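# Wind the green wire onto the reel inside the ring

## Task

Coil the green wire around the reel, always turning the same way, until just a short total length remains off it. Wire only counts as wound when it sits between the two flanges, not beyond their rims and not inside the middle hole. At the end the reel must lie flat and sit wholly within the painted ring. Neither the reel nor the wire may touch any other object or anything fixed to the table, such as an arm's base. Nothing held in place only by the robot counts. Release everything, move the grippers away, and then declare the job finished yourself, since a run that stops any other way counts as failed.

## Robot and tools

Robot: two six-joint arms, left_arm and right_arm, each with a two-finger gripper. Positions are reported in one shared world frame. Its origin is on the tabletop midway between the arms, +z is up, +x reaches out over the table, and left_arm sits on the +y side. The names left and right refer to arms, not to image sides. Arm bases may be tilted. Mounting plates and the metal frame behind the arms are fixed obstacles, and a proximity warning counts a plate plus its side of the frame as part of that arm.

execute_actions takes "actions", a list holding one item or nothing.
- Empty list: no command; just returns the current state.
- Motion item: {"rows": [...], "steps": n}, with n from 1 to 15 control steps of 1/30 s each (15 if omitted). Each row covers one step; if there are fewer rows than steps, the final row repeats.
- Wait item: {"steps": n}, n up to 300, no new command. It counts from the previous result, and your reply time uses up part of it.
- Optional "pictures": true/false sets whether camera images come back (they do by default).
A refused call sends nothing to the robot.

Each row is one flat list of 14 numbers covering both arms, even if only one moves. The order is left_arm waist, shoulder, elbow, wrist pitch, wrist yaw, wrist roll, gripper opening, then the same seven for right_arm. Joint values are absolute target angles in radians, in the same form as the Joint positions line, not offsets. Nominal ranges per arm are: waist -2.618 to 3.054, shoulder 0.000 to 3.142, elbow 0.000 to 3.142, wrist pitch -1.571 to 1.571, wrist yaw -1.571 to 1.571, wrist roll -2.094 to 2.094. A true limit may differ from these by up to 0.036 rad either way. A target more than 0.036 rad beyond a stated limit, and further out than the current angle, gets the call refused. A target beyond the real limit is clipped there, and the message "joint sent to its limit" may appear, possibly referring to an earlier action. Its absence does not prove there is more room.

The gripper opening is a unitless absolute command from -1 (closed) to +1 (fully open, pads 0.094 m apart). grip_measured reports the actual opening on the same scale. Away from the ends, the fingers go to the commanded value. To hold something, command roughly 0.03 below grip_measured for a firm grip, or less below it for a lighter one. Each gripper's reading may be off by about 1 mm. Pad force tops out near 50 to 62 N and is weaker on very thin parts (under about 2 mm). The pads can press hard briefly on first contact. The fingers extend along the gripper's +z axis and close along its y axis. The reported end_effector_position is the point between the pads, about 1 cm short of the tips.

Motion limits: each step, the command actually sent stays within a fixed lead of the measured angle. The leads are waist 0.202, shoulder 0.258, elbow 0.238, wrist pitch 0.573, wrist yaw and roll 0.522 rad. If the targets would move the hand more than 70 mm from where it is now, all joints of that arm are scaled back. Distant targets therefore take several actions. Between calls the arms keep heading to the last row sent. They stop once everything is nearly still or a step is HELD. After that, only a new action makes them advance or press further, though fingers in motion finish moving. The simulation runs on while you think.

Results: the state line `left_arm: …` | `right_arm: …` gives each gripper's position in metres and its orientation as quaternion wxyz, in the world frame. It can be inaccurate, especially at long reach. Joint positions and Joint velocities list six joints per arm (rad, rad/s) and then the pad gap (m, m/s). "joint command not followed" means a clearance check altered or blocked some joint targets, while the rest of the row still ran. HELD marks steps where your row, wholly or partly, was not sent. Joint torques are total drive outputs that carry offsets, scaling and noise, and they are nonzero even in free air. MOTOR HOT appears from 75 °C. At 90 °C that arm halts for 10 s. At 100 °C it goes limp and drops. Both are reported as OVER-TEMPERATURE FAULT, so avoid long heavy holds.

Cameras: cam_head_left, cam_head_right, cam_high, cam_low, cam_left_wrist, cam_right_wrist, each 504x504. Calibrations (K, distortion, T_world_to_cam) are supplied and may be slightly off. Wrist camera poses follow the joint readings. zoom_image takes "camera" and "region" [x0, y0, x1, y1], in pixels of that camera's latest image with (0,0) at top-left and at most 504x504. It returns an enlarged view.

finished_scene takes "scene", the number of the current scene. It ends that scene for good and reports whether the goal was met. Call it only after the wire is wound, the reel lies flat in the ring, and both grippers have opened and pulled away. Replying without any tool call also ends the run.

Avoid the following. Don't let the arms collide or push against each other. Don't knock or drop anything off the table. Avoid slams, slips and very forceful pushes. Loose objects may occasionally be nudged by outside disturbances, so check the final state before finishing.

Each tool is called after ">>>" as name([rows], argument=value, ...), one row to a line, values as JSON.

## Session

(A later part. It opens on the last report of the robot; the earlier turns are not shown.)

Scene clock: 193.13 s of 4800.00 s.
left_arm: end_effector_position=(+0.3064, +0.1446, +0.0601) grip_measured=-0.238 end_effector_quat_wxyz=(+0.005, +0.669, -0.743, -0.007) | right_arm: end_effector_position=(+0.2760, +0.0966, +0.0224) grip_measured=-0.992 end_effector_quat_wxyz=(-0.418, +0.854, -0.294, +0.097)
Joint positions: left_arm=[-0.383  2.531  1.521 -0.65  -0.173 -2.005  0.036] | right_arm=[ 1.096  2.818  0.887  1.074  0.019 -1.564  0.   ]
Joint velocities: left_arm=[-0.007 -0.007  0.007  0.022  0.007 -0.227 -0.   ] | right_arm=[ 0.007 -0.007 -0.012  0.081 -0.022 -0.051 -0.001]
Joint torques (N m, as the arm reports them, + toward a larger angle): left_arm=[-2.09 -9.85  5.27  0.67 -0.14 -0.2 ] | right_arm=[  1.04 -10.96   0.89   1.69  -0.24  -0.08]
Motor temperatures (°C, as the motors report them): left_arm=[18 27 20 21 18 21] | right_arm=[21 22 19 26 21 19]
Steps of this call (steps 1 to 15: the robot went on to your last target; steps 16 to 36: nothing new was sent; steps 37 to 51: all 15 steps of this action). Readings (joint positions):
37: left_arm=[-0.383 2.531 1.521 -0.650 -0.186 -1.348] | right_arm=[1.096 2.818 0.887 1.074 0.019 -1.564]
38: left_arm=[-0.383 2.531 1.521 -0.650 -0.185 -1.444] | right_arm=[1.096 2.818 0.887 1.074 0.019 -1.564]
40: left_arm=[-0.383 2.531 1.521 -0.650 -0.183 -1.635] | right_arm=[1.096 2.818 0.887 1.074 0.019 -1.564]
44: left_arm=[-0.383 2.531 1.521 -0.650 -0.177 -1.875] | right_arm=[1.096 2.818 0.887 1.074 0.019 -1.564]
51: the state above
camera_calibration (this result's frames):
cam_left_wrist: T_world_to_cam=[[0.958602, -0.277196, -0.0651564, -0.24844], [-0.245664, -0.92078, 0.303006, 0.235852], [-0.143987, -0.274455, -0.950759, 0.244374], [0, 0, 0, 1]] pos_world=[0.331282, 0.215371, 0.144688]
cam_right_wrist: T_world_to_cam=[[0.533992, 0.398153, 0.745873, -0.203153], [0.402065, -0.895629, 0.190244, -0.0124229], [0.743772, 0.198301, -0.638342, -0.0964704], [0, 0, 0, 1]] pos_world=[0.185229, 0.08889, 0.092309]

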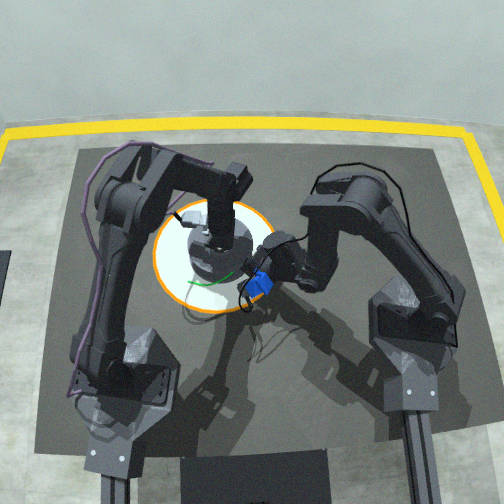

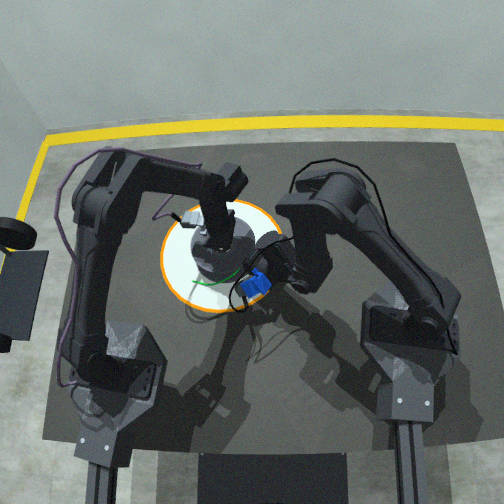

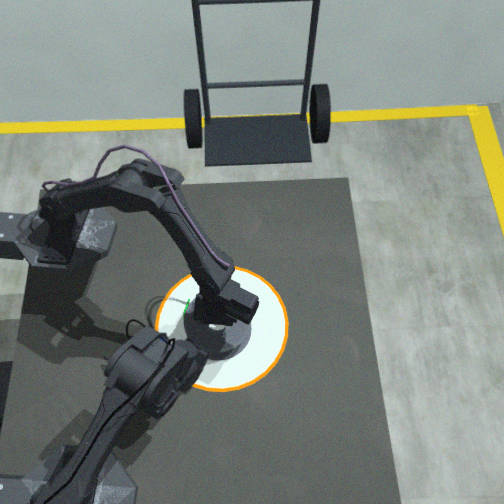

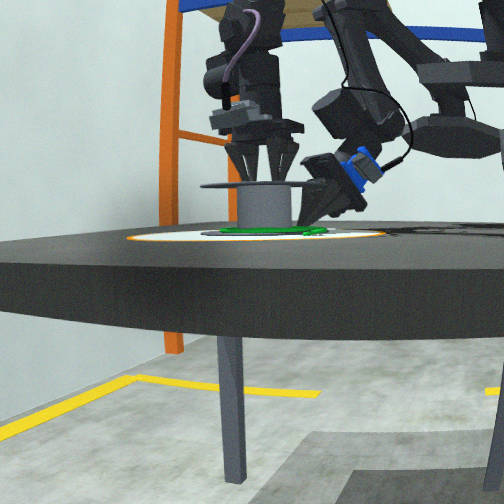

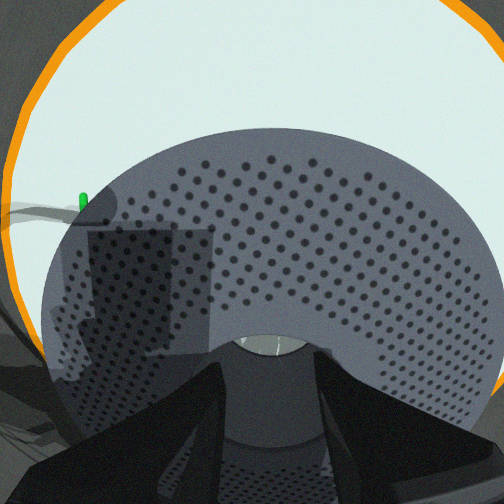

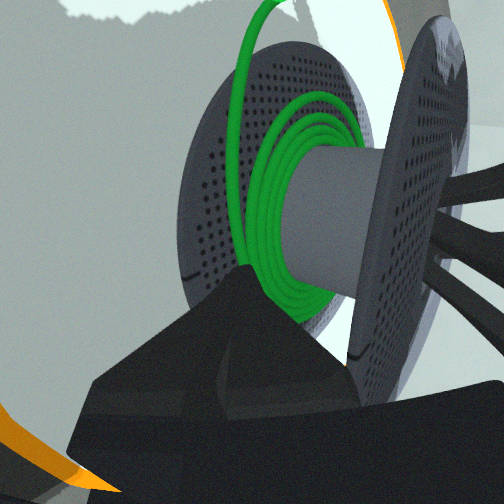

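Moving now. Regrip and full stroke.

>>> execute_actions([
  {"rows":[[-0.382,2.53,1.525,-0.625,-0.184,-2.06,-0.5,1.098,2.825,0.88,1.065,0,-1.57,-1],[-0.382,2.53,1.525,-0.625,-0.184,-2.06,-0.5,1.098,2.825,0.88,1.065,0,-1.57,-1],[-0.382,2.53,1.525,-0.625,-0.184,-2.06,-0.5,1.098,2.825,0.88,1.065,0,-1.57,-1],[-0.382,2.53,1.525,-0.625,-0.184,0.5,-0.5,1.098,2.825,0.88,1.065,0,-1.57,-1]],"steps":15},
], pictures=false)

>>> execute_actions([
  {"steps":20},
], pictures=false)

>>> execute_actions([
  {"rows":[[-0.382,2.53,1.525,-0.625,-0.184,0.5,-0.4,1.098,2.825,0.88,1.065,0,-1.57,-1],[-0.382,2.53,1.525,-0.625,-0.184,0.5,-0.32,1.098,2.825,0.88,1.065,0,-1.57,-1],[-0.382,2.53,1.525,-0.625,-0.184,0.5,-0.27,1.098,2.825,0.88,1.065,0,-1.57,-1],[-0.382,2.53,1.525,-0.625,-0.184,0.5,-0.226,1.098,2.825,0.88,1.065,0,-1.57,-1]],"steps":8},
], pictures=false)

>>> execute_actions([
  {"rows":[[-0.382,2.53,1.525,-0.625,-0.184,-1.5,-0.226,1.098,2.825,0.88,1.065,0,-1.57,-1]],"steps":15},
], pictures=false)

>>> execute_actions([
  {"steps":15},
])

Scene clock: 198.63 s of 4800.00 s.
left_arm: end_effector_position=(+0.3086, +0.1430, +0.0597) grip_measured=-0.499 end_effector_quat_wxyz=(-0.005, -0.175, +0.985, -0.000) | right_arm: end_effector_position=(+0.2760, +0.0966, +0.0224) grip_measured=-0.992 end_effector_quat_wxyz=(-0.418, +0.854, -0.294, +0.097)
Joint positions: left_arm=[-0.383  2.533  1.521 -0.639 -0.173 -0.89   0.024] | right_arm=[ 1.096  2.818  0.887  1.074  0.019 -1.564  0.   ]
Joint velocities: left_arm=[-0.017  0.022 -0.007 -0.022  0.022  2.791 -0.001] | right_arm=[-0.022 -0.007 -0.002 -0.022  0.037  0.051 -0.   ]
Joint torques (N m, as the arm reports them, + toward a larger angle): left_arm=[ -2.42 -10.21   5.31   0.55  -0.17   0.01] | right_arm=[  0.99 -10.97   0.94   1.69  -0.25  -0.08]
Motor temperatures (°C, as the motors report them): left_arm=[18 27 20 21 18 21] | right_arm=[21 22 19 27 21 19]
Steps of this call (steps 1 to 30: the robot went on to your last target; steps 31 to 100: nothing new was sent; then 1.67 s passed at rest; steps 101 to 115: all 15 steps of this action). Readings (joint positions):
101: left_arm=[-0.383 2.531 1.521 -0.649 -0.173 -2.040] | right_arm=[1.096 2.818 0.887 1.074 0.019 -1.564]
102: left_arm=[-0.383 2.532 1.521 -0.645 -0.173 -2.043] | right_arm=[1.096 2.818 0.887 1.074 0.019 -1.564]
104: left_arm=[-0.383 2.533 1.521 -0.644 -0.173 -1.971] | right_arm=[1.096 2.818 0.887 1.074 0.019 -1.564]
108: left_arm=[-0.383 2.533 1.521 -0.639 -0.173 -1.577] | right_arm=[1.096 2.818 0.887 1.074 0.019 -1.564]
115: the state above

Scene clock: 199.30 s of 4800.00 s.
left_arm: end_effector_position=(+0.3090, +0.1437, +0.0597) grip_measured=-0.499 end_effector_quat_wxyz=(-0.003, +0.474, +0.881, -0.001) | right_arm: end_effector_position=(+0.2760, +0.0966, +0.0224) grip_measured=-0.992 end_effector_quat_wxyz=(-0.418, +0.854, -0.294, +0.097)
Joint positions: left_arm=[-0.383  2.533  1.521 -0.639 -0.177  0.45   0.024] | right_arm=[ 1.096  2.818  0.887  1.074  0.019 -1.564  0.   ]
Joint velocities: left_arm=[-0.022 -0.012 -0.017 -0.022 -0.022  0.242 -0.   ] | right_arm=[ 0.022 -0.002  0.012 -0.095 -0.022 -0.022  0.   ]
Joint torques (N m, as the arm reports them, + toward a larger angle): left_arm=[-2.16 -9.88  5.25  0.53 -0.11  0.07] | right_arm=[  1.03 -10.98   0.93   1.69  -0.25  -0.08]
Motor temperatures (°C, as the motors report them): left_arm=[18 27 20 21 18 21] | right_arm=[21 22 19 27 21 19]
Steps of this call (steps 1 to 20: the robot went on to your last target). Readings (joint positions):
1: left_arm=[-0.383 2.533 1.521 -0.639 -0.173 -0.792] | right_arm=[1.096 2.818 0.887 1.074 0.019 -1.564]
2: left_arm=[-0.383 2.533 1.521 -0.639 -0.173 -0.694] | right_arm=[1.096 2.818 0.887 1.074 0.019 -1.564]
4: left_arm=[-0.383 2.533 1.521 -0.639 -0.173 -0.497] | right_arm=[1.096 2.818 0.887 1.074 0.019 -1.564]
8: left_arm=[-0.383 2.533 1.521 -0.639 -0.173 -0.105] | right_arm=[1.096 2.818 0.887 1.074 0.019 -1.564]
20: the state above

Scene clock: 199.57 s of 4800.00 s.
left_arm: end_effector_position=(+0.3090, +0.1440, +0.0597) grip_measured=-0.242 end_effector_quat_wxyz=(-0.004, +0.488, +0.873, -0.000) | right_arm: end_effector_position=(+0.2758, +0.0967, +0.0224) grip_measured=-0.992 end_effector_quat_wxyz=(-0.418, +0.854, -0.294, +0.096)
Joint positions: left_arm=[-0.383  2.533  1.521 -0.639 -0.178  0.483  0.036] | right_arm=[ 1.096  2.818  0.887  1.074  0.018 -1.564  0.   ]
Joint velocities: left_arm=[ 0.007  0.002 -0.012  0.066 -0.007 -0.022  0.001] | right_arm=[-0.007 -0.002  0.017 -0.007 -0.051 -0.022 -0.   ]
Joint torques (N m, as the arm reports them, + toward a larger angle): left_arm=[-2.15 -9.97  5.24  0.55 -0.14  0.23] | right_arm=[  0.94 -10.96   0.88   1.69  -0.27  -0.09]
Motor temperatures (°C, as the motors report them): left_arm=[18 27 20 21 18 21] | right_arm=[21 22 19 27 21 19]
Steps of this call (steps 1 to 8: all 8 steps of this action). Readings (joint positions):
1: left_arm=[-0.383 2.533 1.521 -0.639 -0.177 0.459] | right_arm=[1.096 2.818 0.887 1.074 0.019 -1.564]
2: left_arm=[-0.383 2.533 1.521 -0.639 -0.177 0.466] | right_arm=[1.096 2.818 0.887 1.074 0.019 -1.564]
4: left_arm=[-0.383 2.533 1.521 -0.639 -0.178 0.476] | right_arm=[1.096 2.818 0.887 1.074 0.019 -1.564]
8: the state above

Scene clock: 200.07 s of 4800.00 s.
left_arm: end_effector_position=(+0.3083, +0.1427, +0.0597) grip_measured=-0.240 end_effector_quat_wxyz=(-0.006, -0.199, +0.980, -0.001) | right_arm: end_effector_position=(+0.2758, +0.0967, +0.0224) grip_measured=-0.992 end_effector_quat_wxyz=(-0.418, +0.854, -0.294, +0.096)
Joint positions: left_arm=[-0.383  2.533  1.521 -0.639 -0.17  -0.937  0.036] | right_arm=[ 1.096  2.818  0.887  1.074  0.018 -1.564  0.   ]
Joint velocities: left_arm=[-0.002  0.012  0.002 -0.037 -0.037 -2.821 -0.001] | right_arm=[ 0.002 -0.007 -0.002 -0.022 -0.051 -0.022  0.001]
Joint torques (N m, as the arm reports them, + toward a larger angle): left_arm=[-2.17 -9.75  5.33  0.6  -0.17 -0.18] | right_arm=[  0.98 -10.99   1.02   1.69  -0.23  -0.08]
Motor temperatures (°C, as the motors report them): left_arm=[18 27 20 21 18 21] | right_arm=[21 22 19 27 21 19]
Steps of this call (steps 1 to 15: all 15 steps of this action). Readings (joint positions):
1: left_arm=[-0.383 2.533 1.521 -0.639 -0.178 0.411] | right_arm=[1.096 2.818 0.887 1.074 0.018 -1.564]
2: left_arm=[-0.383 2.533 1.521 -0.639 -0.178 0.314] | right_arm=[1.096 2.818 0.887 1.074 0.018 -1.564]
4: left_arm=[-0.383 2.533 1.521 -0.639 -0.178 0.122] | right_arm=[1.096 2.818 0.887 1.074 0.018 -1.564]
8: left_arm=[-0.383 2.533 1.521 -0.639 -0.175 -0.264] | right_arm=[1.096 2.818 0.887 1.074 0.018 -1.564]
15: the state above

Scene clock: 200.57 s of 4800.00 s.
left_arm: end_effector_position=(+0.3089, +0.1424, +0.0597) grip_measured=-0.240 end_effector_quat_wxyz=(-0.005, -0.446, +0.895, -0.000) | right_arm: end_effector_position=(+0.2758, +0.0967, +0.0224) grip_measured=-0.992 end_effector_quat_wxyz=(-0.418, +0.854, -0.294, +0.096)
Joint positions: left_arm=[-0.383  2.533  1.521 -0.636 -0.17  -1.462  0.036] | right_arm=[ 1.096  2.818  0.887  1.074  0.018 -1.564  0.   ]
Joint velocities: left_arm=[-0.012 -0.012 -0.007 -0.037  0.022 -0.154  0.   ] | right_arm=[ 0.002 -0.002 -0.007 -0.022 -0.007 -0.007 -0.001]
Joint torques (N m, as the arm reports them, + toward a larger angle): left_arm=[ -2.08 -10.05   5.28   0.51  -0.18  -0.24] | right_arm=[  0.97 -10.97   0.91   1.69  -0.24  -0.08]
Motor temperatures (°C, as the motors report them): left_arm=[18 27 20 21 18 21] | right_arm=[21 22 19 27 21 19]
Steps of this call (steps 1 to 15: the robot went on to your last target). Readings (joint positions):
1: left_arm=[-0.383 2.533 1.521 -0.639 -0.170 -1.033] | right_arm=[1.096 2.818 0.887 1.074 0.018 -1.564]
2: left_arm=[-0.383 2.533 1.521 -0.639 -0.170 -1.122] | right_arm=[1.096 2.818 0.887 1.074 0.018 -1.564]
4: left_arm=[-0.383 2.533 1.521 -0.638 -0.170 -1.253] | right_arm=[1.096 2.818 0.887 1.074 0.018 -1.564]
8: left_arm=[-0.383 2.533 1.521 -0.637 -0.170 -1.389] | right_arm=[1.096 2.818 0.887 1.074 0.018 -1.564]
15: the state above
camera_calibration (this result's frames):
cam_left_wrist: T_world_to_cam=[[0.679893, -0.731679, -0.0489044, -0.101566], [-0.685645, -0.657935, 0.31147, 0.332556], [-0.260072, -0.178235, -0.948997, 0.265716], [0, 0, 0, 1]] pos_world=[0.366175, 0.191846, 0.143616]
cam_right_wrist: T_world_to_cam=[[0.53407, 0.398308, 0.745734, -0.203147], [0.403258, -0.895275, 0.18938, -0.0125409], [0.743069, 0.199582, -0.638761, -0.096245], [0, 0, 0, 1]] pos_world=[0.185069, 0.0888964, 0.0923914]

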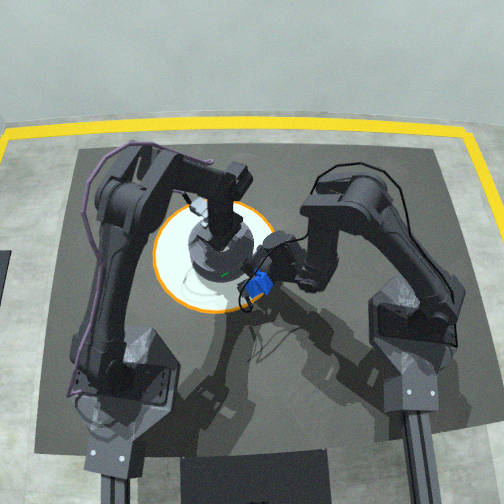

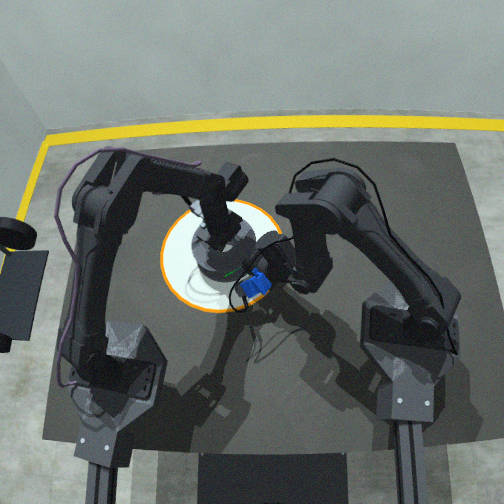

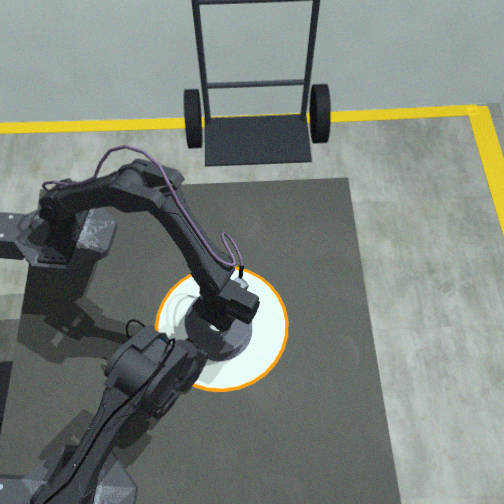

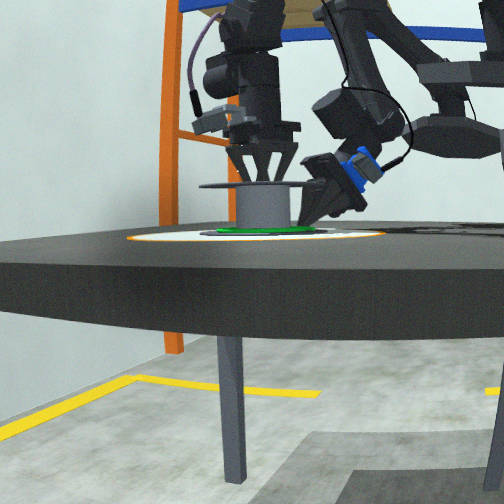

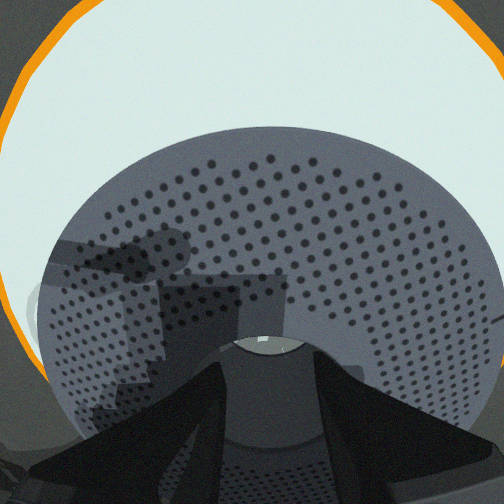

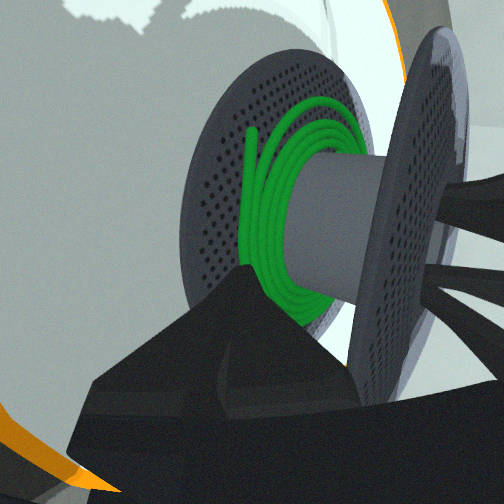

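>>> execute_actions([
  {"rows":[[-0.382,2.53,1.525,-0.625,-0.184,-1.55,-0.226,1.098,2.825,0.88,1.065,0,-1.57,-1],[-0.382,2.53,1.525,-0.625,-0.184,-1.6,-0.226,1.098,2.825,0.88,1.065,0,-1.57,-1],[-0.382,2.53,1.525,-0.625,-0.184,-1.65,-0.226,1.098,2.825,0.88,1.065,0,-1.57,-1],[-0.382,2.53,1.525,-0.625,-0.184,-1.7,-0.226,1.098,2.825,0.88,1.065,0,-1.57,-1],[-0.382,2.53,1.525,-0.625,-0.184,-1.75,-0.226,1.098,2.825,0.88,1.065,0,-1.57,-1],[-0.382,2.53,1.525,-0.625,-0.184,-1.8,-0.226,1.098,2.825,0.88,1.065,0,-1.57,-1],[-0.382,2.53,1.525,-0.625,-0.184,-1.85,-0.226,1.098,2.825,0.88,1.065,0,-1.57,-1],[-0.382,2.53,1.525,-0.625,-0.184,-1.9,-0.226,1.098,2.825,0.88,1.065,0,-1.57,-1],[-0.382,2.53,1.525,-0.625,-0.184,-1.95,-0.226,1.098,2.825,0.88,1.065,0,-1.57,-1],[-0.382,2.53,1.525,-0.625,-0.184,-2.0,-0.226,1.098,2.825,0.88,1.065,0,-1.57,-1],[-0.382,2.53,1.525,-0.625,-0.184,-2.06,-0.226,1.098,2.825,0.88,1.065,0,-1.57,-1]],"steps":15},
])

Scene clock: 207.47 s of 4800.00 s.
left_arm: end_effector_position=(+0.3092, +0.1422, +0.0597) grip_measured=-0.240 end_effector_quat_wxyz=(+0.005, +0.653, -0.757, -0.000) | right_arm: end_effector_position=(+0.2758, +0.0967, +0.0224) grip_measured=-0.992 end_effector_quat_wxyz=(-0.418, +0.854, -0.294, +0.096)
Joint positions: left_arm=[-0.383  2.533  1.521 -0.635 -0.17  -1.959  0.036] | right_arm=[ 1.096  2.818  0.887  1.074  0.018 -1.564  0.   ]
Joint velocities: left_arm=[-0.002 -0.012  0.002 -0.022  0.007 -0.564  0.001] | right_arm=[-0.002  0.022 -0.002  0.066 -0.007 -0.007 -0.001]
Joint torques (N m, as the arm reports them, + toward a larger angle): left_arm=[-2.25 -9.95  5.05  0.5  -0.17 -0.19] | right_arm=[  0.99 -10.96   0.89   1.69  -0.24  -0.07]
Motor temperatures (°C, as the motors report them): left_arm=[18 27 20 21 18 21] | right_arm=[21 22 19 27 21 19]
Steps of this call (steps 1 to 30: the robot went on to your last target; steps 31 to 100: nothing new was sent; then 3.07 s passed at rest; steps 101 to 115: all 15 steps of this action). Readings (joint positions):
101: left_arm=[-0.383 2.533 1.521 -0.636 -0.170 -1.488] | right_arm=[1.096 2.818 0.887 1.074 0.018 -1.564]
102: left_arm=[-0.383 2.533 1.521 -0.636 -0.170 -1.504] | right_arm=[1.096 2.818 0.887 1.074 0.018 -1.564]
104: left_arm=[-0.383 2.533 1.521 -0.636 -0.170 -1.555] | right_arm=[1.096 2.818 0.887 1.074 0.018 -1.564]
108: left_arm=[-0.383 2.533 1.521 -0.636 -0.170 -1.704] | right_arm=[1.096 2.818 0.887 1.074 0.018 -1.564]
115: the state above
camera_calibration (this result's frames):
cam_left_wrist: T_world_to_cam=[[0.946485, -0.318563, -0.0518047, -0.242928], [-0.288038, -0.906154, 0.309708, 0.245116], [-0.145605, -0.278212, -0.94942, 0.244614], [0, 0, 0, 1]] pos_world=[0.336147, 0.212779, 0.143742]
cam_right_wrist: T_world_to_cam=[[0.53407, 0.398308, 0.745734, -0.203147], [0.403258, -0.895275, 0.18938, -0.0125409], [0.743069, 0.199582, -0.638761, -0.096245], [0, 0, 0, 1]] pos_world=[0.185069, 0.0888964, 0.0923914]

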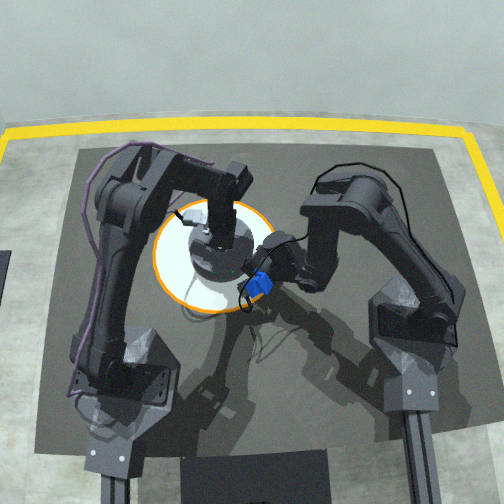

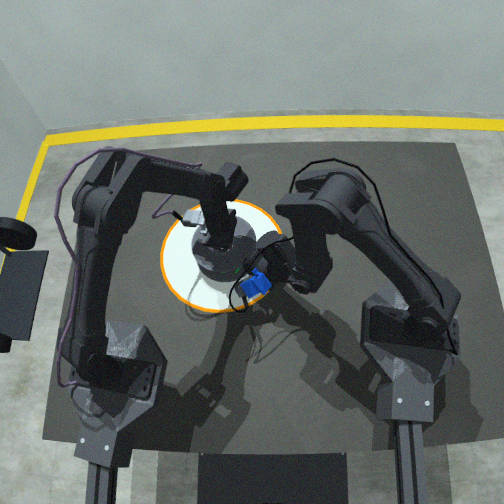

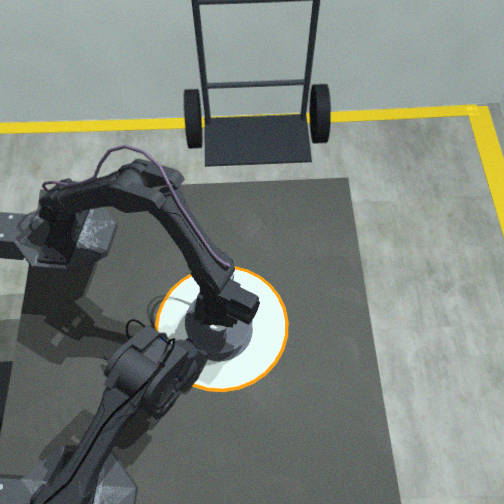

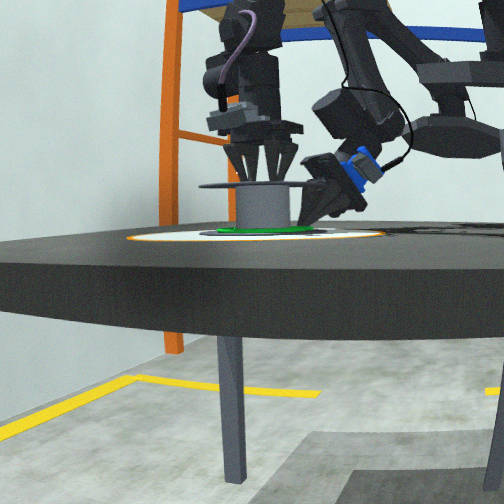

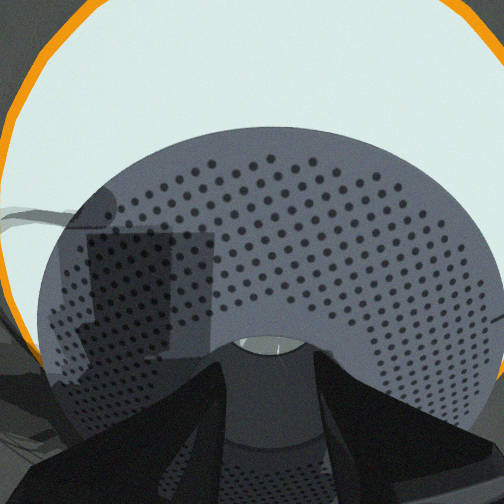

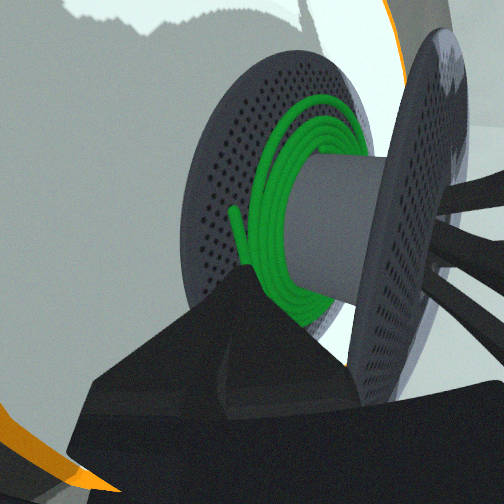

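Withdraw the right finger slowly.

>>> execute_actions([
  {"rows":[[-0.382,2.53,1.525,-0.625,-0.184,-2.06,-0.226,1.098,2.81,0.88,1.04,0,-1.57,-1],[-0.382,2.53,1.525,-0.625,-0.184,-2.06,-0.226,1.098,2.8,0.88,1.02,0,-1.57,-1],[-0.382,2.53,1.525,-0.625,-0.184,-2.06,-0.226,1.098,2.79,0.875,1.0,0,-1.57,-1],[-0.382,2.53,1.525,-0.625,-0.184,-2.06,-0.226,1.098,2.78,0.87,0.99,0,-1.57,-1],[-0.382,2.53,1.525,-0.625,-0.184,-2.06,-0.226,1.098,2.77,0.86,0.98,0,-1.57,-1],[-0.382,2.53,1.525,-0.625,-0.184,-2.06,-0.226,1.098,2.75,0.85,0.97,0,-1.57,-1],[-0.382,2.53,1.525,-0.625,-0.184,-2.06,-0.226,1.098,2.735,0.84,0.965,0,-1.57,-1],[-0.382,2.53,1.525,-0.625,-0.184,-2.06,-0.226,1.098,2.72,0.83,0.96,0,-1.57,-1],[-0.382,2.53,1.525,-0.625,-0.184,-2.06,-0.226,1.098,2.69,0.80,0.92,0,-1.57,-1],[-0.382,2.53,1.525,-0.625,-0.184,-2.06,-0.226,1.098,2.65,0.78,0.86,0,-1.57,-1],[-0.382,2.53,1.525,-0.625,-0.184,-2.06,-0.226,1.098,2.6,0.75,0.79,0,-1.57,-1],[-0.382,2.53,1.525,-0.625,-0.184,-2.06,-0.226,1.098,2.55,0.72,0.72,0,-1.57,-1],[-0.382,2.53,1.525,-0.625,-0.184,-2.06,-0.226,1.098,2.51,0.7,0.65,0,-1.57,-1],[-0.382,2.53,1.525,-0.625,-0.184,-2.06,-0.226,1.098,2.47,0.68,0.58,0,-1.57,-1]],"steps":15},
], pictures=false)

>>> execute_actions([
  {"steps":30},
])

Scene clock: 213.90 s of 4800.00 s.
left_arm: end_effector_position=(+0.3093, +0.1422, +0.0597) grip_measured=-0.240 end_effector_quat_wxyz=(+0.005, +0.684, -0.729, -0.000) | right_arm: end_effector_position=(+0.2531, +0.0593, +0.0571) grip_measured=-0.992 end_effector_quat_wxyz=(-0.344, +0.887, -0.300, +0.071)
Joint positions: left_arm=[-0.383  2.533  1.521 -0.634 -0.17  -2.044  0.036] | right_arm=[ 1.096  2.527  0.723  0.776  0.016 -1.564  0.   ]
Joint velocities: left_arm=[ 0.002 -0.007 -0.007 -0.007 -0.007  0.051  0.   ] | right_arm=[-0.017 -1.062 -0.471 -1.048 -0.037 -0.022 -0.001]
Joint torques (N m, as the arm reports them, + toward a larger angle): left_arm=[-2.15 -9.9   5.52  0.52 -0.17 -0.17] | right_arm=[ 0.98 -9.68  1.21  1.31 -0.15 -0.08]
Motor temperatures (°C, as the motors report them): left_arm=[18 27 20 21 18 21] | right_arm=[21 22 19 27 21 19]
Steps of this call (steps 1 to 30: the robot went on to your last target; steps 31 to 100: nothing new was sent; then 2.60 s passed at rest; steps 101 to 115: all 15 steps of this action). Readings (joint positions):
101: left_arm=[-0.383 2.533 1.521 -0.634 -0.170 -2.042] | right_arm=[1.096 2.818 0.887 1.074 0.018 -1.564]
102: left_arm=[-0.383 2.533 1.521 -0.634 -0.170 -2.042] | right_arm=[1.096 2.818 0.887 1.074 0.018 -1.564]
104: left_arm=[-0.383 2.533 1.521 -0.634 -0.170 -2.042] | right_arm=[1.096 2.813 0.887 1.064 0.017 -1.564]
108: left_arm=[-0.383 2.533 1.521 -0.634 -0.170 -2.044] | right_arm=[1.096 2.775 0.872 1.018 0.016 -1.564]
115: the state above

Scene clock: 214.90 s of 4800.00 s.
left_arm: end_effector_position=(+0.3093, +0.1422, +0.0597) grip_measured=-0.240 end_effector_quat_wxyz=(+0.005, +0.684, -0.729, -0.000) | right_arm: end_effector_position=(+0.2364, +0.0369, +0.0474) grip_measured=-0.992 end_effector_quat_wxyz=(-0.283, +0.909, -0.303, +0.051)
Joint positions: left_arm=[-0.383  2.533  1.521 -0.634 -0.17  -2.044  0.036] | right_arm=[ 1.096  2.477  0.708  0.605  0.015 -1.564  0.   ]
Joint velocities: left_arm=[ 0.007 -0.017  0.002  0.007 -0.007 -0.037 -0.   ] | right_arm=[ 0.012 -0.012  0.007 -0.007  0.022 -0.022 -0.001]
Joint torques (N m, as the arm reports them, + toward a larger angle): left_arm=[-2.05 -9.9   5.23  0.53 -0.16 -0.19] | right_arm=[  0.97 -10.66   0.01   1.15  -0.2   -0.08]
Motor temperatures (°C, as the motors report them): left_arm=[18 27 20 21 18 21] | right_arm=[21 22 19 27 21 19]
Steps of this call (steps 1 to 30: the robot went on to your last target). Readings (joint positions):
1: left_arm=[-0.383 2.533 1.521 -0.634 -0.170 -2.044] | right_arm=[1.096 2.498 0.712 0.744 0.016 -1.564]
2: left_arm=[-0.383 2.533 1.521 -0.634 -0.170 -2.044] | right_arm=[1.096 2.484 0.708 0.720 0.015 -1.564]
4: left_arm=[-0.383 2.533 1.521 -0.634 -0.170 -2.044] | right_arm=[1.096 2.477 0.708 0.689 0.015 -1.564]
8: left_arm=[-0.383 2.533 1.521 -0.634 -0.170 -2.044] | right_arm=[1.096 2.477 0.708 0.635 0.015 -1.564]
30: the state above
All arms were judged still, so your last target was given up. Only a new action makes them travel on or press farther. Fingers that are still opening or closing keep moving.
camera_calibration (this result's frames):
cam_left_wrist: T_world_to_cam=[[0.970044, -0.237279, -0.0520933, -0.261843], [-0.210235, -0.927406, 0.309386, 0.224073], [-0.121723, -0.289167, -0.949508, 0.238788], [0, 0, 0, 1]] pos_world=[0.330173, 0.214727, 0.143766]
cam_right_wrist: T_world_to_cam=[[0.632181, 0.574937, 0.519417, -0.195881], [0.474035, -0.817264, 0.327673, -0.0810997], [0.612893, 0.0390731, -0.789199, 0.00470588], [0, 0, 0, 1]] pos_world=[0.159392, 0.0461557, 0.132032]

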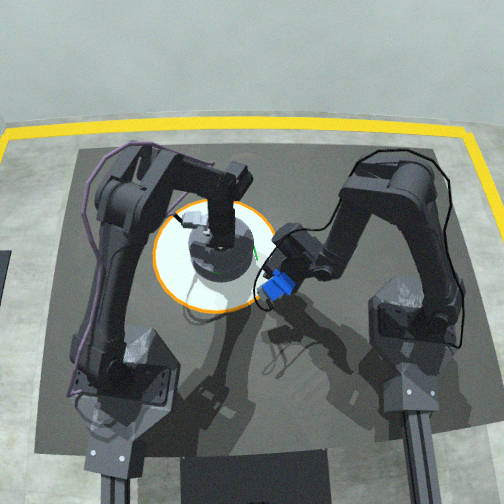

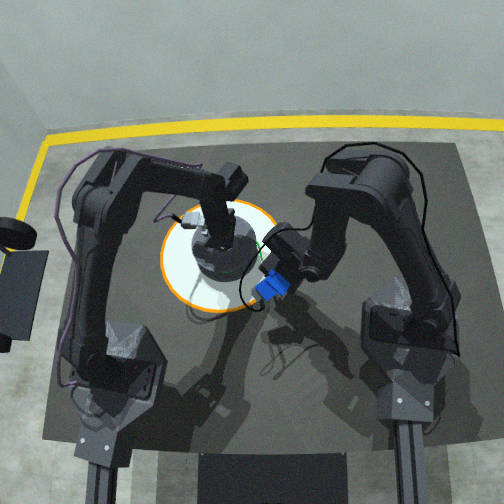

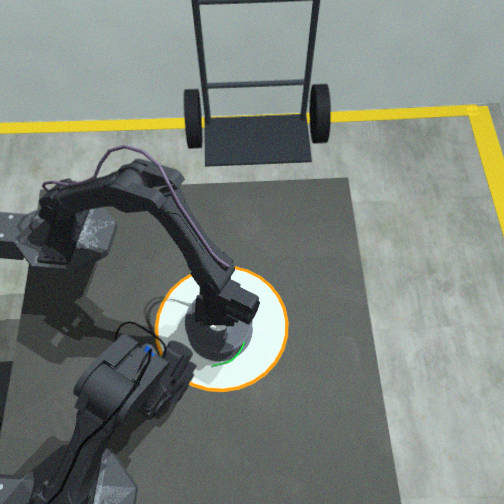

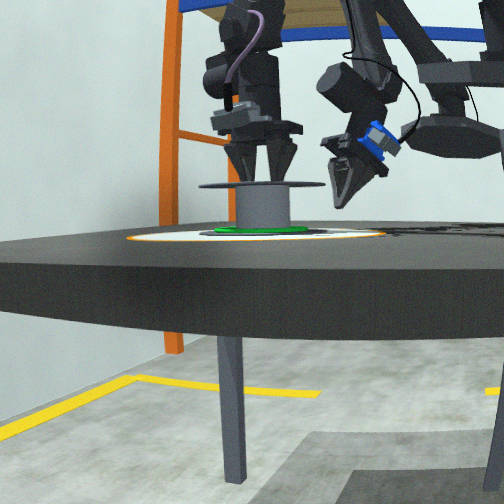

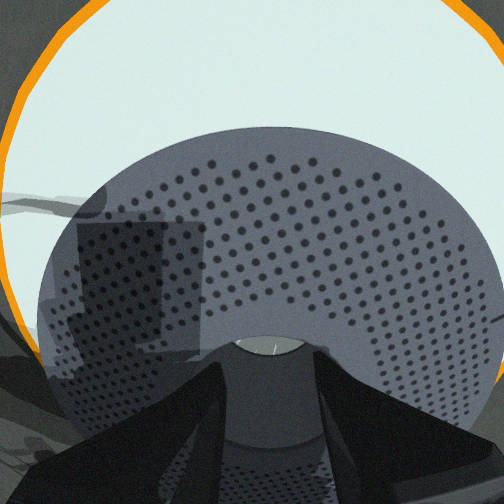

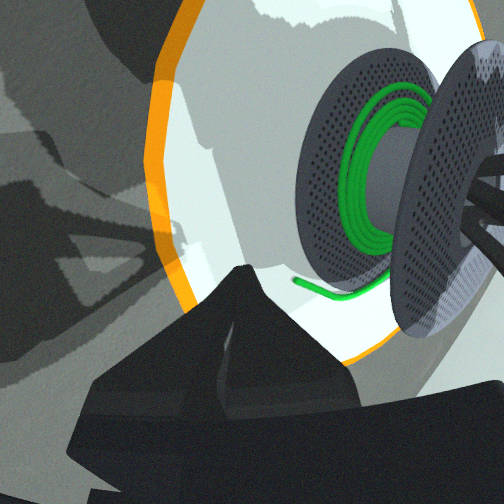

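>>> zoom_image(camera="cam_high", region=[170, 290, 290, 400])

>>> zoom_image(camera="cam_right_wrist", region=[270, 150, 470, 350])

Region (170, 290, 290, 400) of cam_high's 504x504 image, scaled by 4.200, with more detail than that image has; it fills the top 462 rows of this view, and the rest is white.

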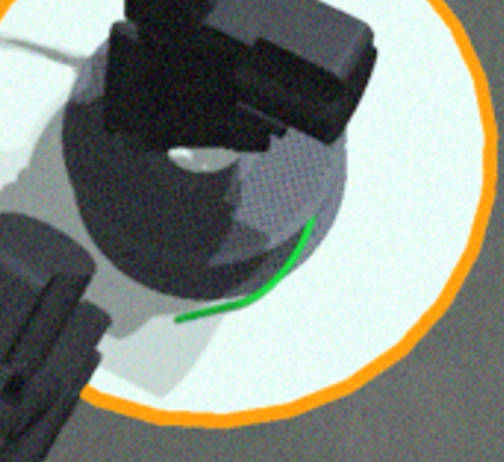

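Region (270, 150, 470, 350) of cam_right_wrist's 504x504 image, scaled by 2.520, with more detail than that image has.

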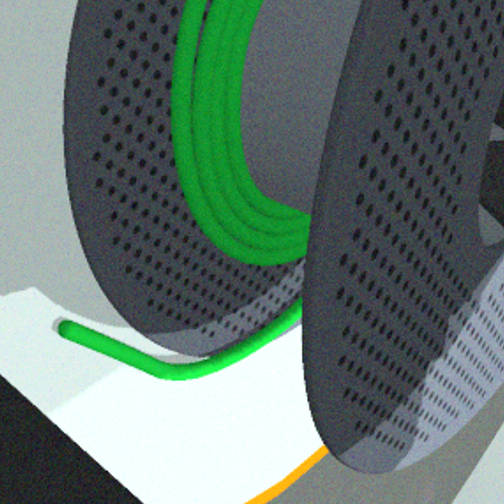

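>>> execute_actions([
  {"rows":[[-0.382,2.53,1.525,-0.625,-0.184,-2.04,-0.5,1.098,2.4,0.68,0.58,0,-1.57,-1],[-0.382,2.53,1.525,-0.625,-0.184,-2.04,-0.8,1.098,2.3,0.68,0.5,0,-1.57,-1],[-0.382,2.53,1.525,-0.625,-0.184,-2.04,-1,1.098,2.2,0.68,0.5,0,-1.57,-1],[-0.382,2.53,1.525,-0.625,-0.184,-2.04,-1,1.098,2.1,0.68,0.4,0,-1.57,-1],[-0.382,2.53,1.525,-0.625,-0.184,-2.04,-1,1.0,2.0,0.68,0.4,0,-1.57,-1],[-0.382,2.53,1.525,-0.625,-0.184,-2.04,-1,0.9,1.9,0.68,0.3,0,-1.57,-1],[-0.382,2.53,1.525,-0.625,-0.184,-2.04,-1,0.8,1.8,0.68,0.3,0,-1.57,-1],[-0.382,2.53,1.525,-0.625,-0.184,-2.04,-1,0.7,1.7,0.68,0.2,0,-1.57,-1],[-0.39,2.5,1.535,-0.66,-0.184,-2.04,-1,0.6,1.6,0.68,0.2,0,-1.57,-1],[-0.395,2.47,1.545,-0.7,-0.184,-2.04,-1,0.5,1.5,0.68,0.1,0,-1.57,-1],[-0.4,2.44,1.555,-0.73,-0.184,-2.04,-1,0.4,1.4,0.68,0,0,-1.57,-1],[-0.41,2.41,1.565,-0.77,-0.184,-2.04,-1,0.3,1.3,0.68,0,0,-1.57,-1],[-0.42,2.38,1.57,-0.8,-0.184,-2.04,-1,0.2,1.2,0.68,0,0,-1.57,-1]],"steps":15},
], pictures=false)

>>> execute_actions([
  {"rows":[[-0.42,2.3,1.57,-0.85,-0.184,-2.04,-1,0.2,1.2,0.68,0,0,-1.57,-1],[-0.42,2.2,1.55,-0.9,-0.184,-2.04,-1,0.2,1.2,0.68,0,0,-1.57,-1],[-0.4,2.1,1.5,-0.9,-0.184,-2.04,-1,0.2,1.2,0.68,0,0,-1.57,-1],[-0.3,1.9,1.4,-0.9,-0.184,-2.04,-1,0.2,1.2,0.68,0,0,-1.57,-1],[-0.2,1.7,1.2,-0.9,-0.184,-2.04,-1,0.2,1.2,0.68,0,0,-1.57,-1],[0,1.3,0.9,-0.9,-0.184,-2.04,-1,0.2,1.2,0.68,0,0,-1.57,-1]],"steps":15},
], pictures=false)

>>> execute_actions([
  {"steps":20},
])

Scene clock: 226.33 s of 4800.00 s.
left_arm: end_effector_position=(+0.3119, +0.1439, +0.1010) grip_measured=-0.990 end_effector_quat_wxyz=(+0.002, +0.681, -0.732, +0.005) | right_arm: end_effector_position=(+0.4082, -0.1139, +0.2919) grip_measured=-0.992 end_effector_quat_wxyz=(-0.431, +0.722, -0.508, +0.188)
Joint positions: left_arm=[-0.394  2.433  1.528 -0.731 -0.171 -2.044  0.   ] | right_arm=[ 0.569  1.587  0.679  0.202  0.001 -1.565  0.   ]
Joint velocities: left_arm=[-0.154 -0.686  0.222 -0.447 -0.081  0.037 -0.   ] | right_arm=[-1.658 -1.849 -0.007 -0.711 -0.081  0.139 -0.   ]
Joint torques (N m, as the arm reports them, + toward a larger angle): left_arm=[ -3.58 -10.27   7.72   0.34  -0.19   0.06] | right_arm=[ 1.54 -8.16  5.99  1.48 -0.1  -0.08]
Motor temperatures (°C, as the motors report them): left_arm=[18 27 20 21 18 21] | right_arm=[21 22 19 26 21 19]
Steps of this call (steps 1 to 90: nothing new was sent; then 7.93 s passed at rest; steps 91 to 105: all 15 steps of this action). Readings (joint positions):
91: left_arm=[-0.383 2.533 1.521 -0.634 -0.171 -2.044] | right_arm=[1.096 2.472 0.708 0.602 0.015 -1.564]
92: left_arm=[-0.383 2.533 1.521 -0.633 -0.171 -2.044] | right_arm=[1.096 2.450 0.704 0.582 0.015 -1.564]
94: left_arm=[-0.383 2.533 1.521 -0.633 -0.171 -2.044] | right_arm=[1.096 2.337 0.683 0.512 0.015 -1.564]
98: left_arm=[-0.383 2.533 1.521 -0.633 -0.171 -2.044] | right_arm=[0.977 2.058 0.679 0.433 -0.002 -1.565]
105: the state above

Scene clock: 226.83 s of 4800.00 s.
left_arm: end_effector_position=(+0.2549, +0.3434, +0.2322) grip_measured=-0.990 end_effector_quat_wxyz=(-0.031, +0.820, -0.567, +0.072) | right_arm: end_effector_position=(+0.4182, -0.2874, +0.3775) grip_measured=-0.992 end_effector_quat_wxyz=(-0.439, +0.571, -0.620, +0.312)
Joint positions: left_arm=[ 0.005  1.578  0.992 -0.824 -0.181 -2.044  0.   ] | right_arm=[ 0.19   1.195  0.679  0.041  0.016 -1.565  0.   ]
Joint velocities: left_arm=[ 0.579 -2.347 -1.717 -0.535 -0.051  0.037 -0.001] | right_arm=[ 0.002 -0.012 -0.007 -0.139 -0.007  0.037 -0.   ]
Joint torques (N m, as the arm reports them, + toward a larger angle): left_arm=[-4.47 -7.1   7.17  0.66  0.05  0.04] | right_arm=[ 1.54 -3.5   6.66  1.73 -0.27 -0.09]
Motor temperatures (°C, as the motors report them): left_arm=[18 27 20 21 18 21] | right_arm=[21 22 19 26 21 19]
Steps of this call (steps 1 to 15: all 15 steps of this action). Readings (joint positions):
1: left_arm=[-0.399 2.405 1.534 -0.744 -0.171 -2.044] | right_arm=[0.510 1.523 0.679 0.180 0.002 -1.565]
2: left_arm=[-0.403 2.369 1.534 -0.760 -0.171 -2.044] | right_arm=[0.451 1.460 0.679 0.162 0.003 -1.565]
4: left_arm=[-0.401 2.269 1.511 -0.781 -0.169 -2.044] | right_arm=[0.333 1.336 0.679 0.132 0.003 -1.565]
8: left_arm=[-0.294 2.024 1.359 -0.790 -0.165 -2.044] | right_arm=[0.189 1.197 0.679 0.107 0.017 -1.565]
15: the state above

Scene clock: 227.50 s of 4800.00 s.
left_arm: end_effector_position=(+0.2259, +0.3589, +0.2764) grip_measured=-0.990 end_effector_quat_wxyz=(-0.061, +0.823, -0.550, +0.127) | right_arm: end_effector_position=(+0.4164, -0.2868, +0.3740) grip_measured=-0.992 end_effector_quat_wxyz=(-0.434, +0.574, -0.622, +0.307)
Joint positions: left_arm=[ 0.013  1.295  0.906 -0.892 -0.184 -2.044  0.   ] | right_arm=[ 0.19   1.195  0.679  0.025  0.016 -1.565  0.   ]
Joint velocities: left_arm=[ 0.002  0.012  0.002 -0.066  0.007 -0.007  0.002] | right_arm=[-0.017 -0.007  0.007 -0.007  0.007 -0.007 -0.001]
Joint torques (N m, as the arm reports them, + toward a larger angle): left_arm=[-1.99 -2.33  5.98  0.93 -0.05  0.08] | right_arm=[ 1.53 -3.48  6.63  1.72 -0.28 -0.08]
Motor temperatures (°C, as the motors report them): left_arm=[18 27 20 21 18 21] | right_arm=[21 22 19 26 21 19]
Steps of this call (steps 1 to 20: the robot went on to your last target). Readings (joint positions):
1: left_arm=[0.018 1.495 0.943 -0.847 -0.184 -2.044] | right_arm=[0.190 1.195 0.679 0.037 0.016 -1.565]
2: left_arm=[0.019 1.417 0.915 -0.872 -0.185 -2.044] | right_arm=[0.190 1.195 0.679 0.034 0.016 -1.565]
4: left_arm=[0.014 1.315 0.906 -0.895 -0.184 -2.044] | right_arm=[0.190 1.195 0.679 0.030 0.016 -1.565]
8: left_arm=[0.013 1.289 0.906 -0.892 -0.184 -2.044] | right_arm=[0.190 1.195 0.679 0.027 0.016 -1.565]
20: the state above
camera_calibration (this result's frames):
cam_left_wrist: T_world_to_cam=[[0.951671, 0.218579, 0.215743, -0.351777], [0.122331, -0.914129, 0.386528, 0.239284], [0.281704, -0.341455, -0.896689, 0.410147], [0, 0, 0, 1]] pos_world=[0.189965, 0.435675, 0.351177]
cam_right_wrist: T_world_to_cam=[[0.45764, -0.284827, 0.842282, -0.58783], [-0.504213, -0.863391, -0.0180094, -0.0145805], [0.732349, -0.416448, -0.538736, -0.109235], [0, 0, 0, 1]] pos_world=[0.341662, -0.225509, 0.436007]

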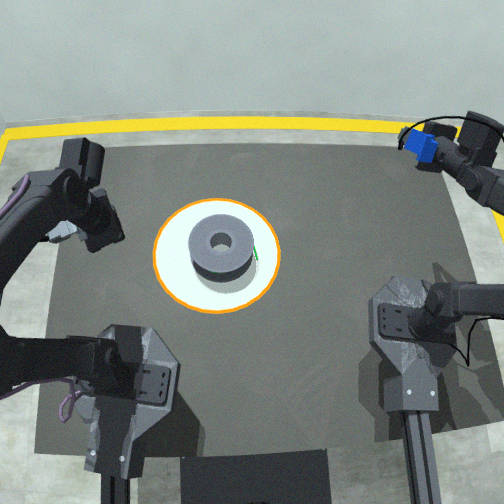

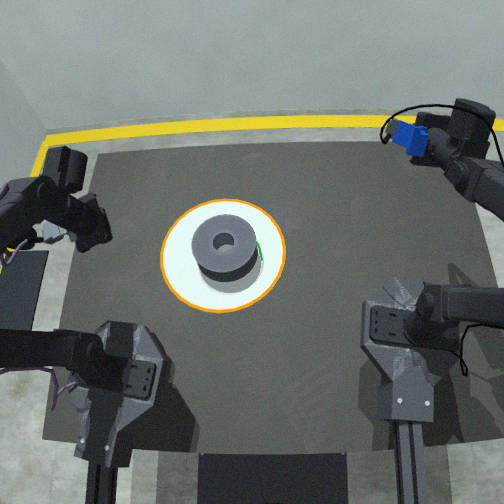

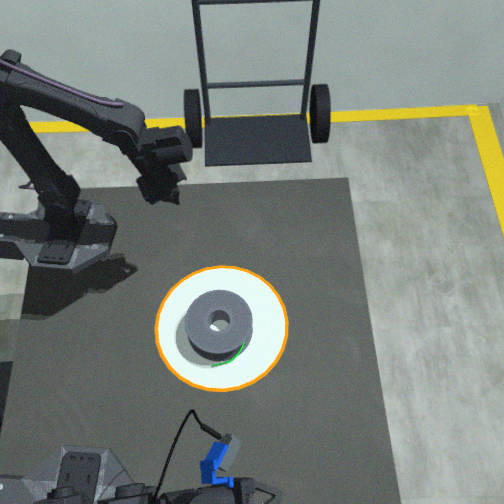

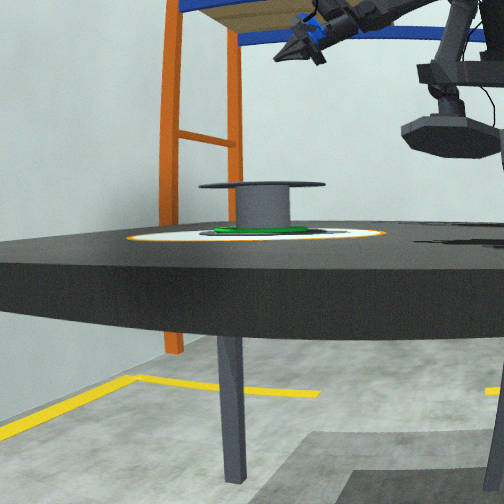

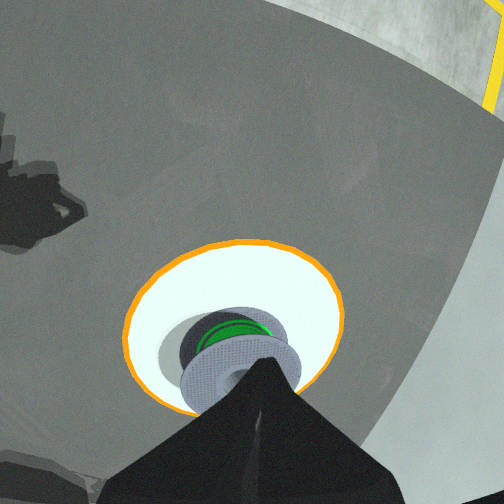

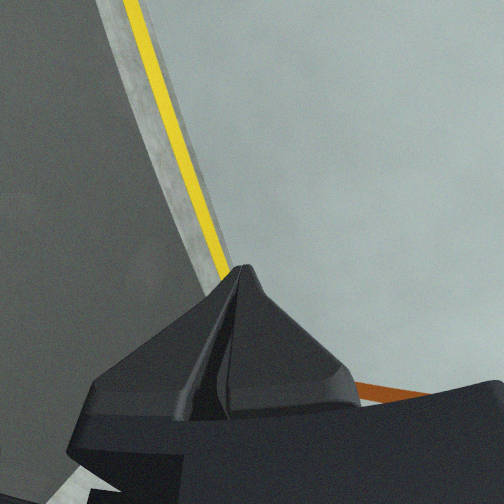

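>>> finished_scene(scene=1)

The scene is finished: the task was done.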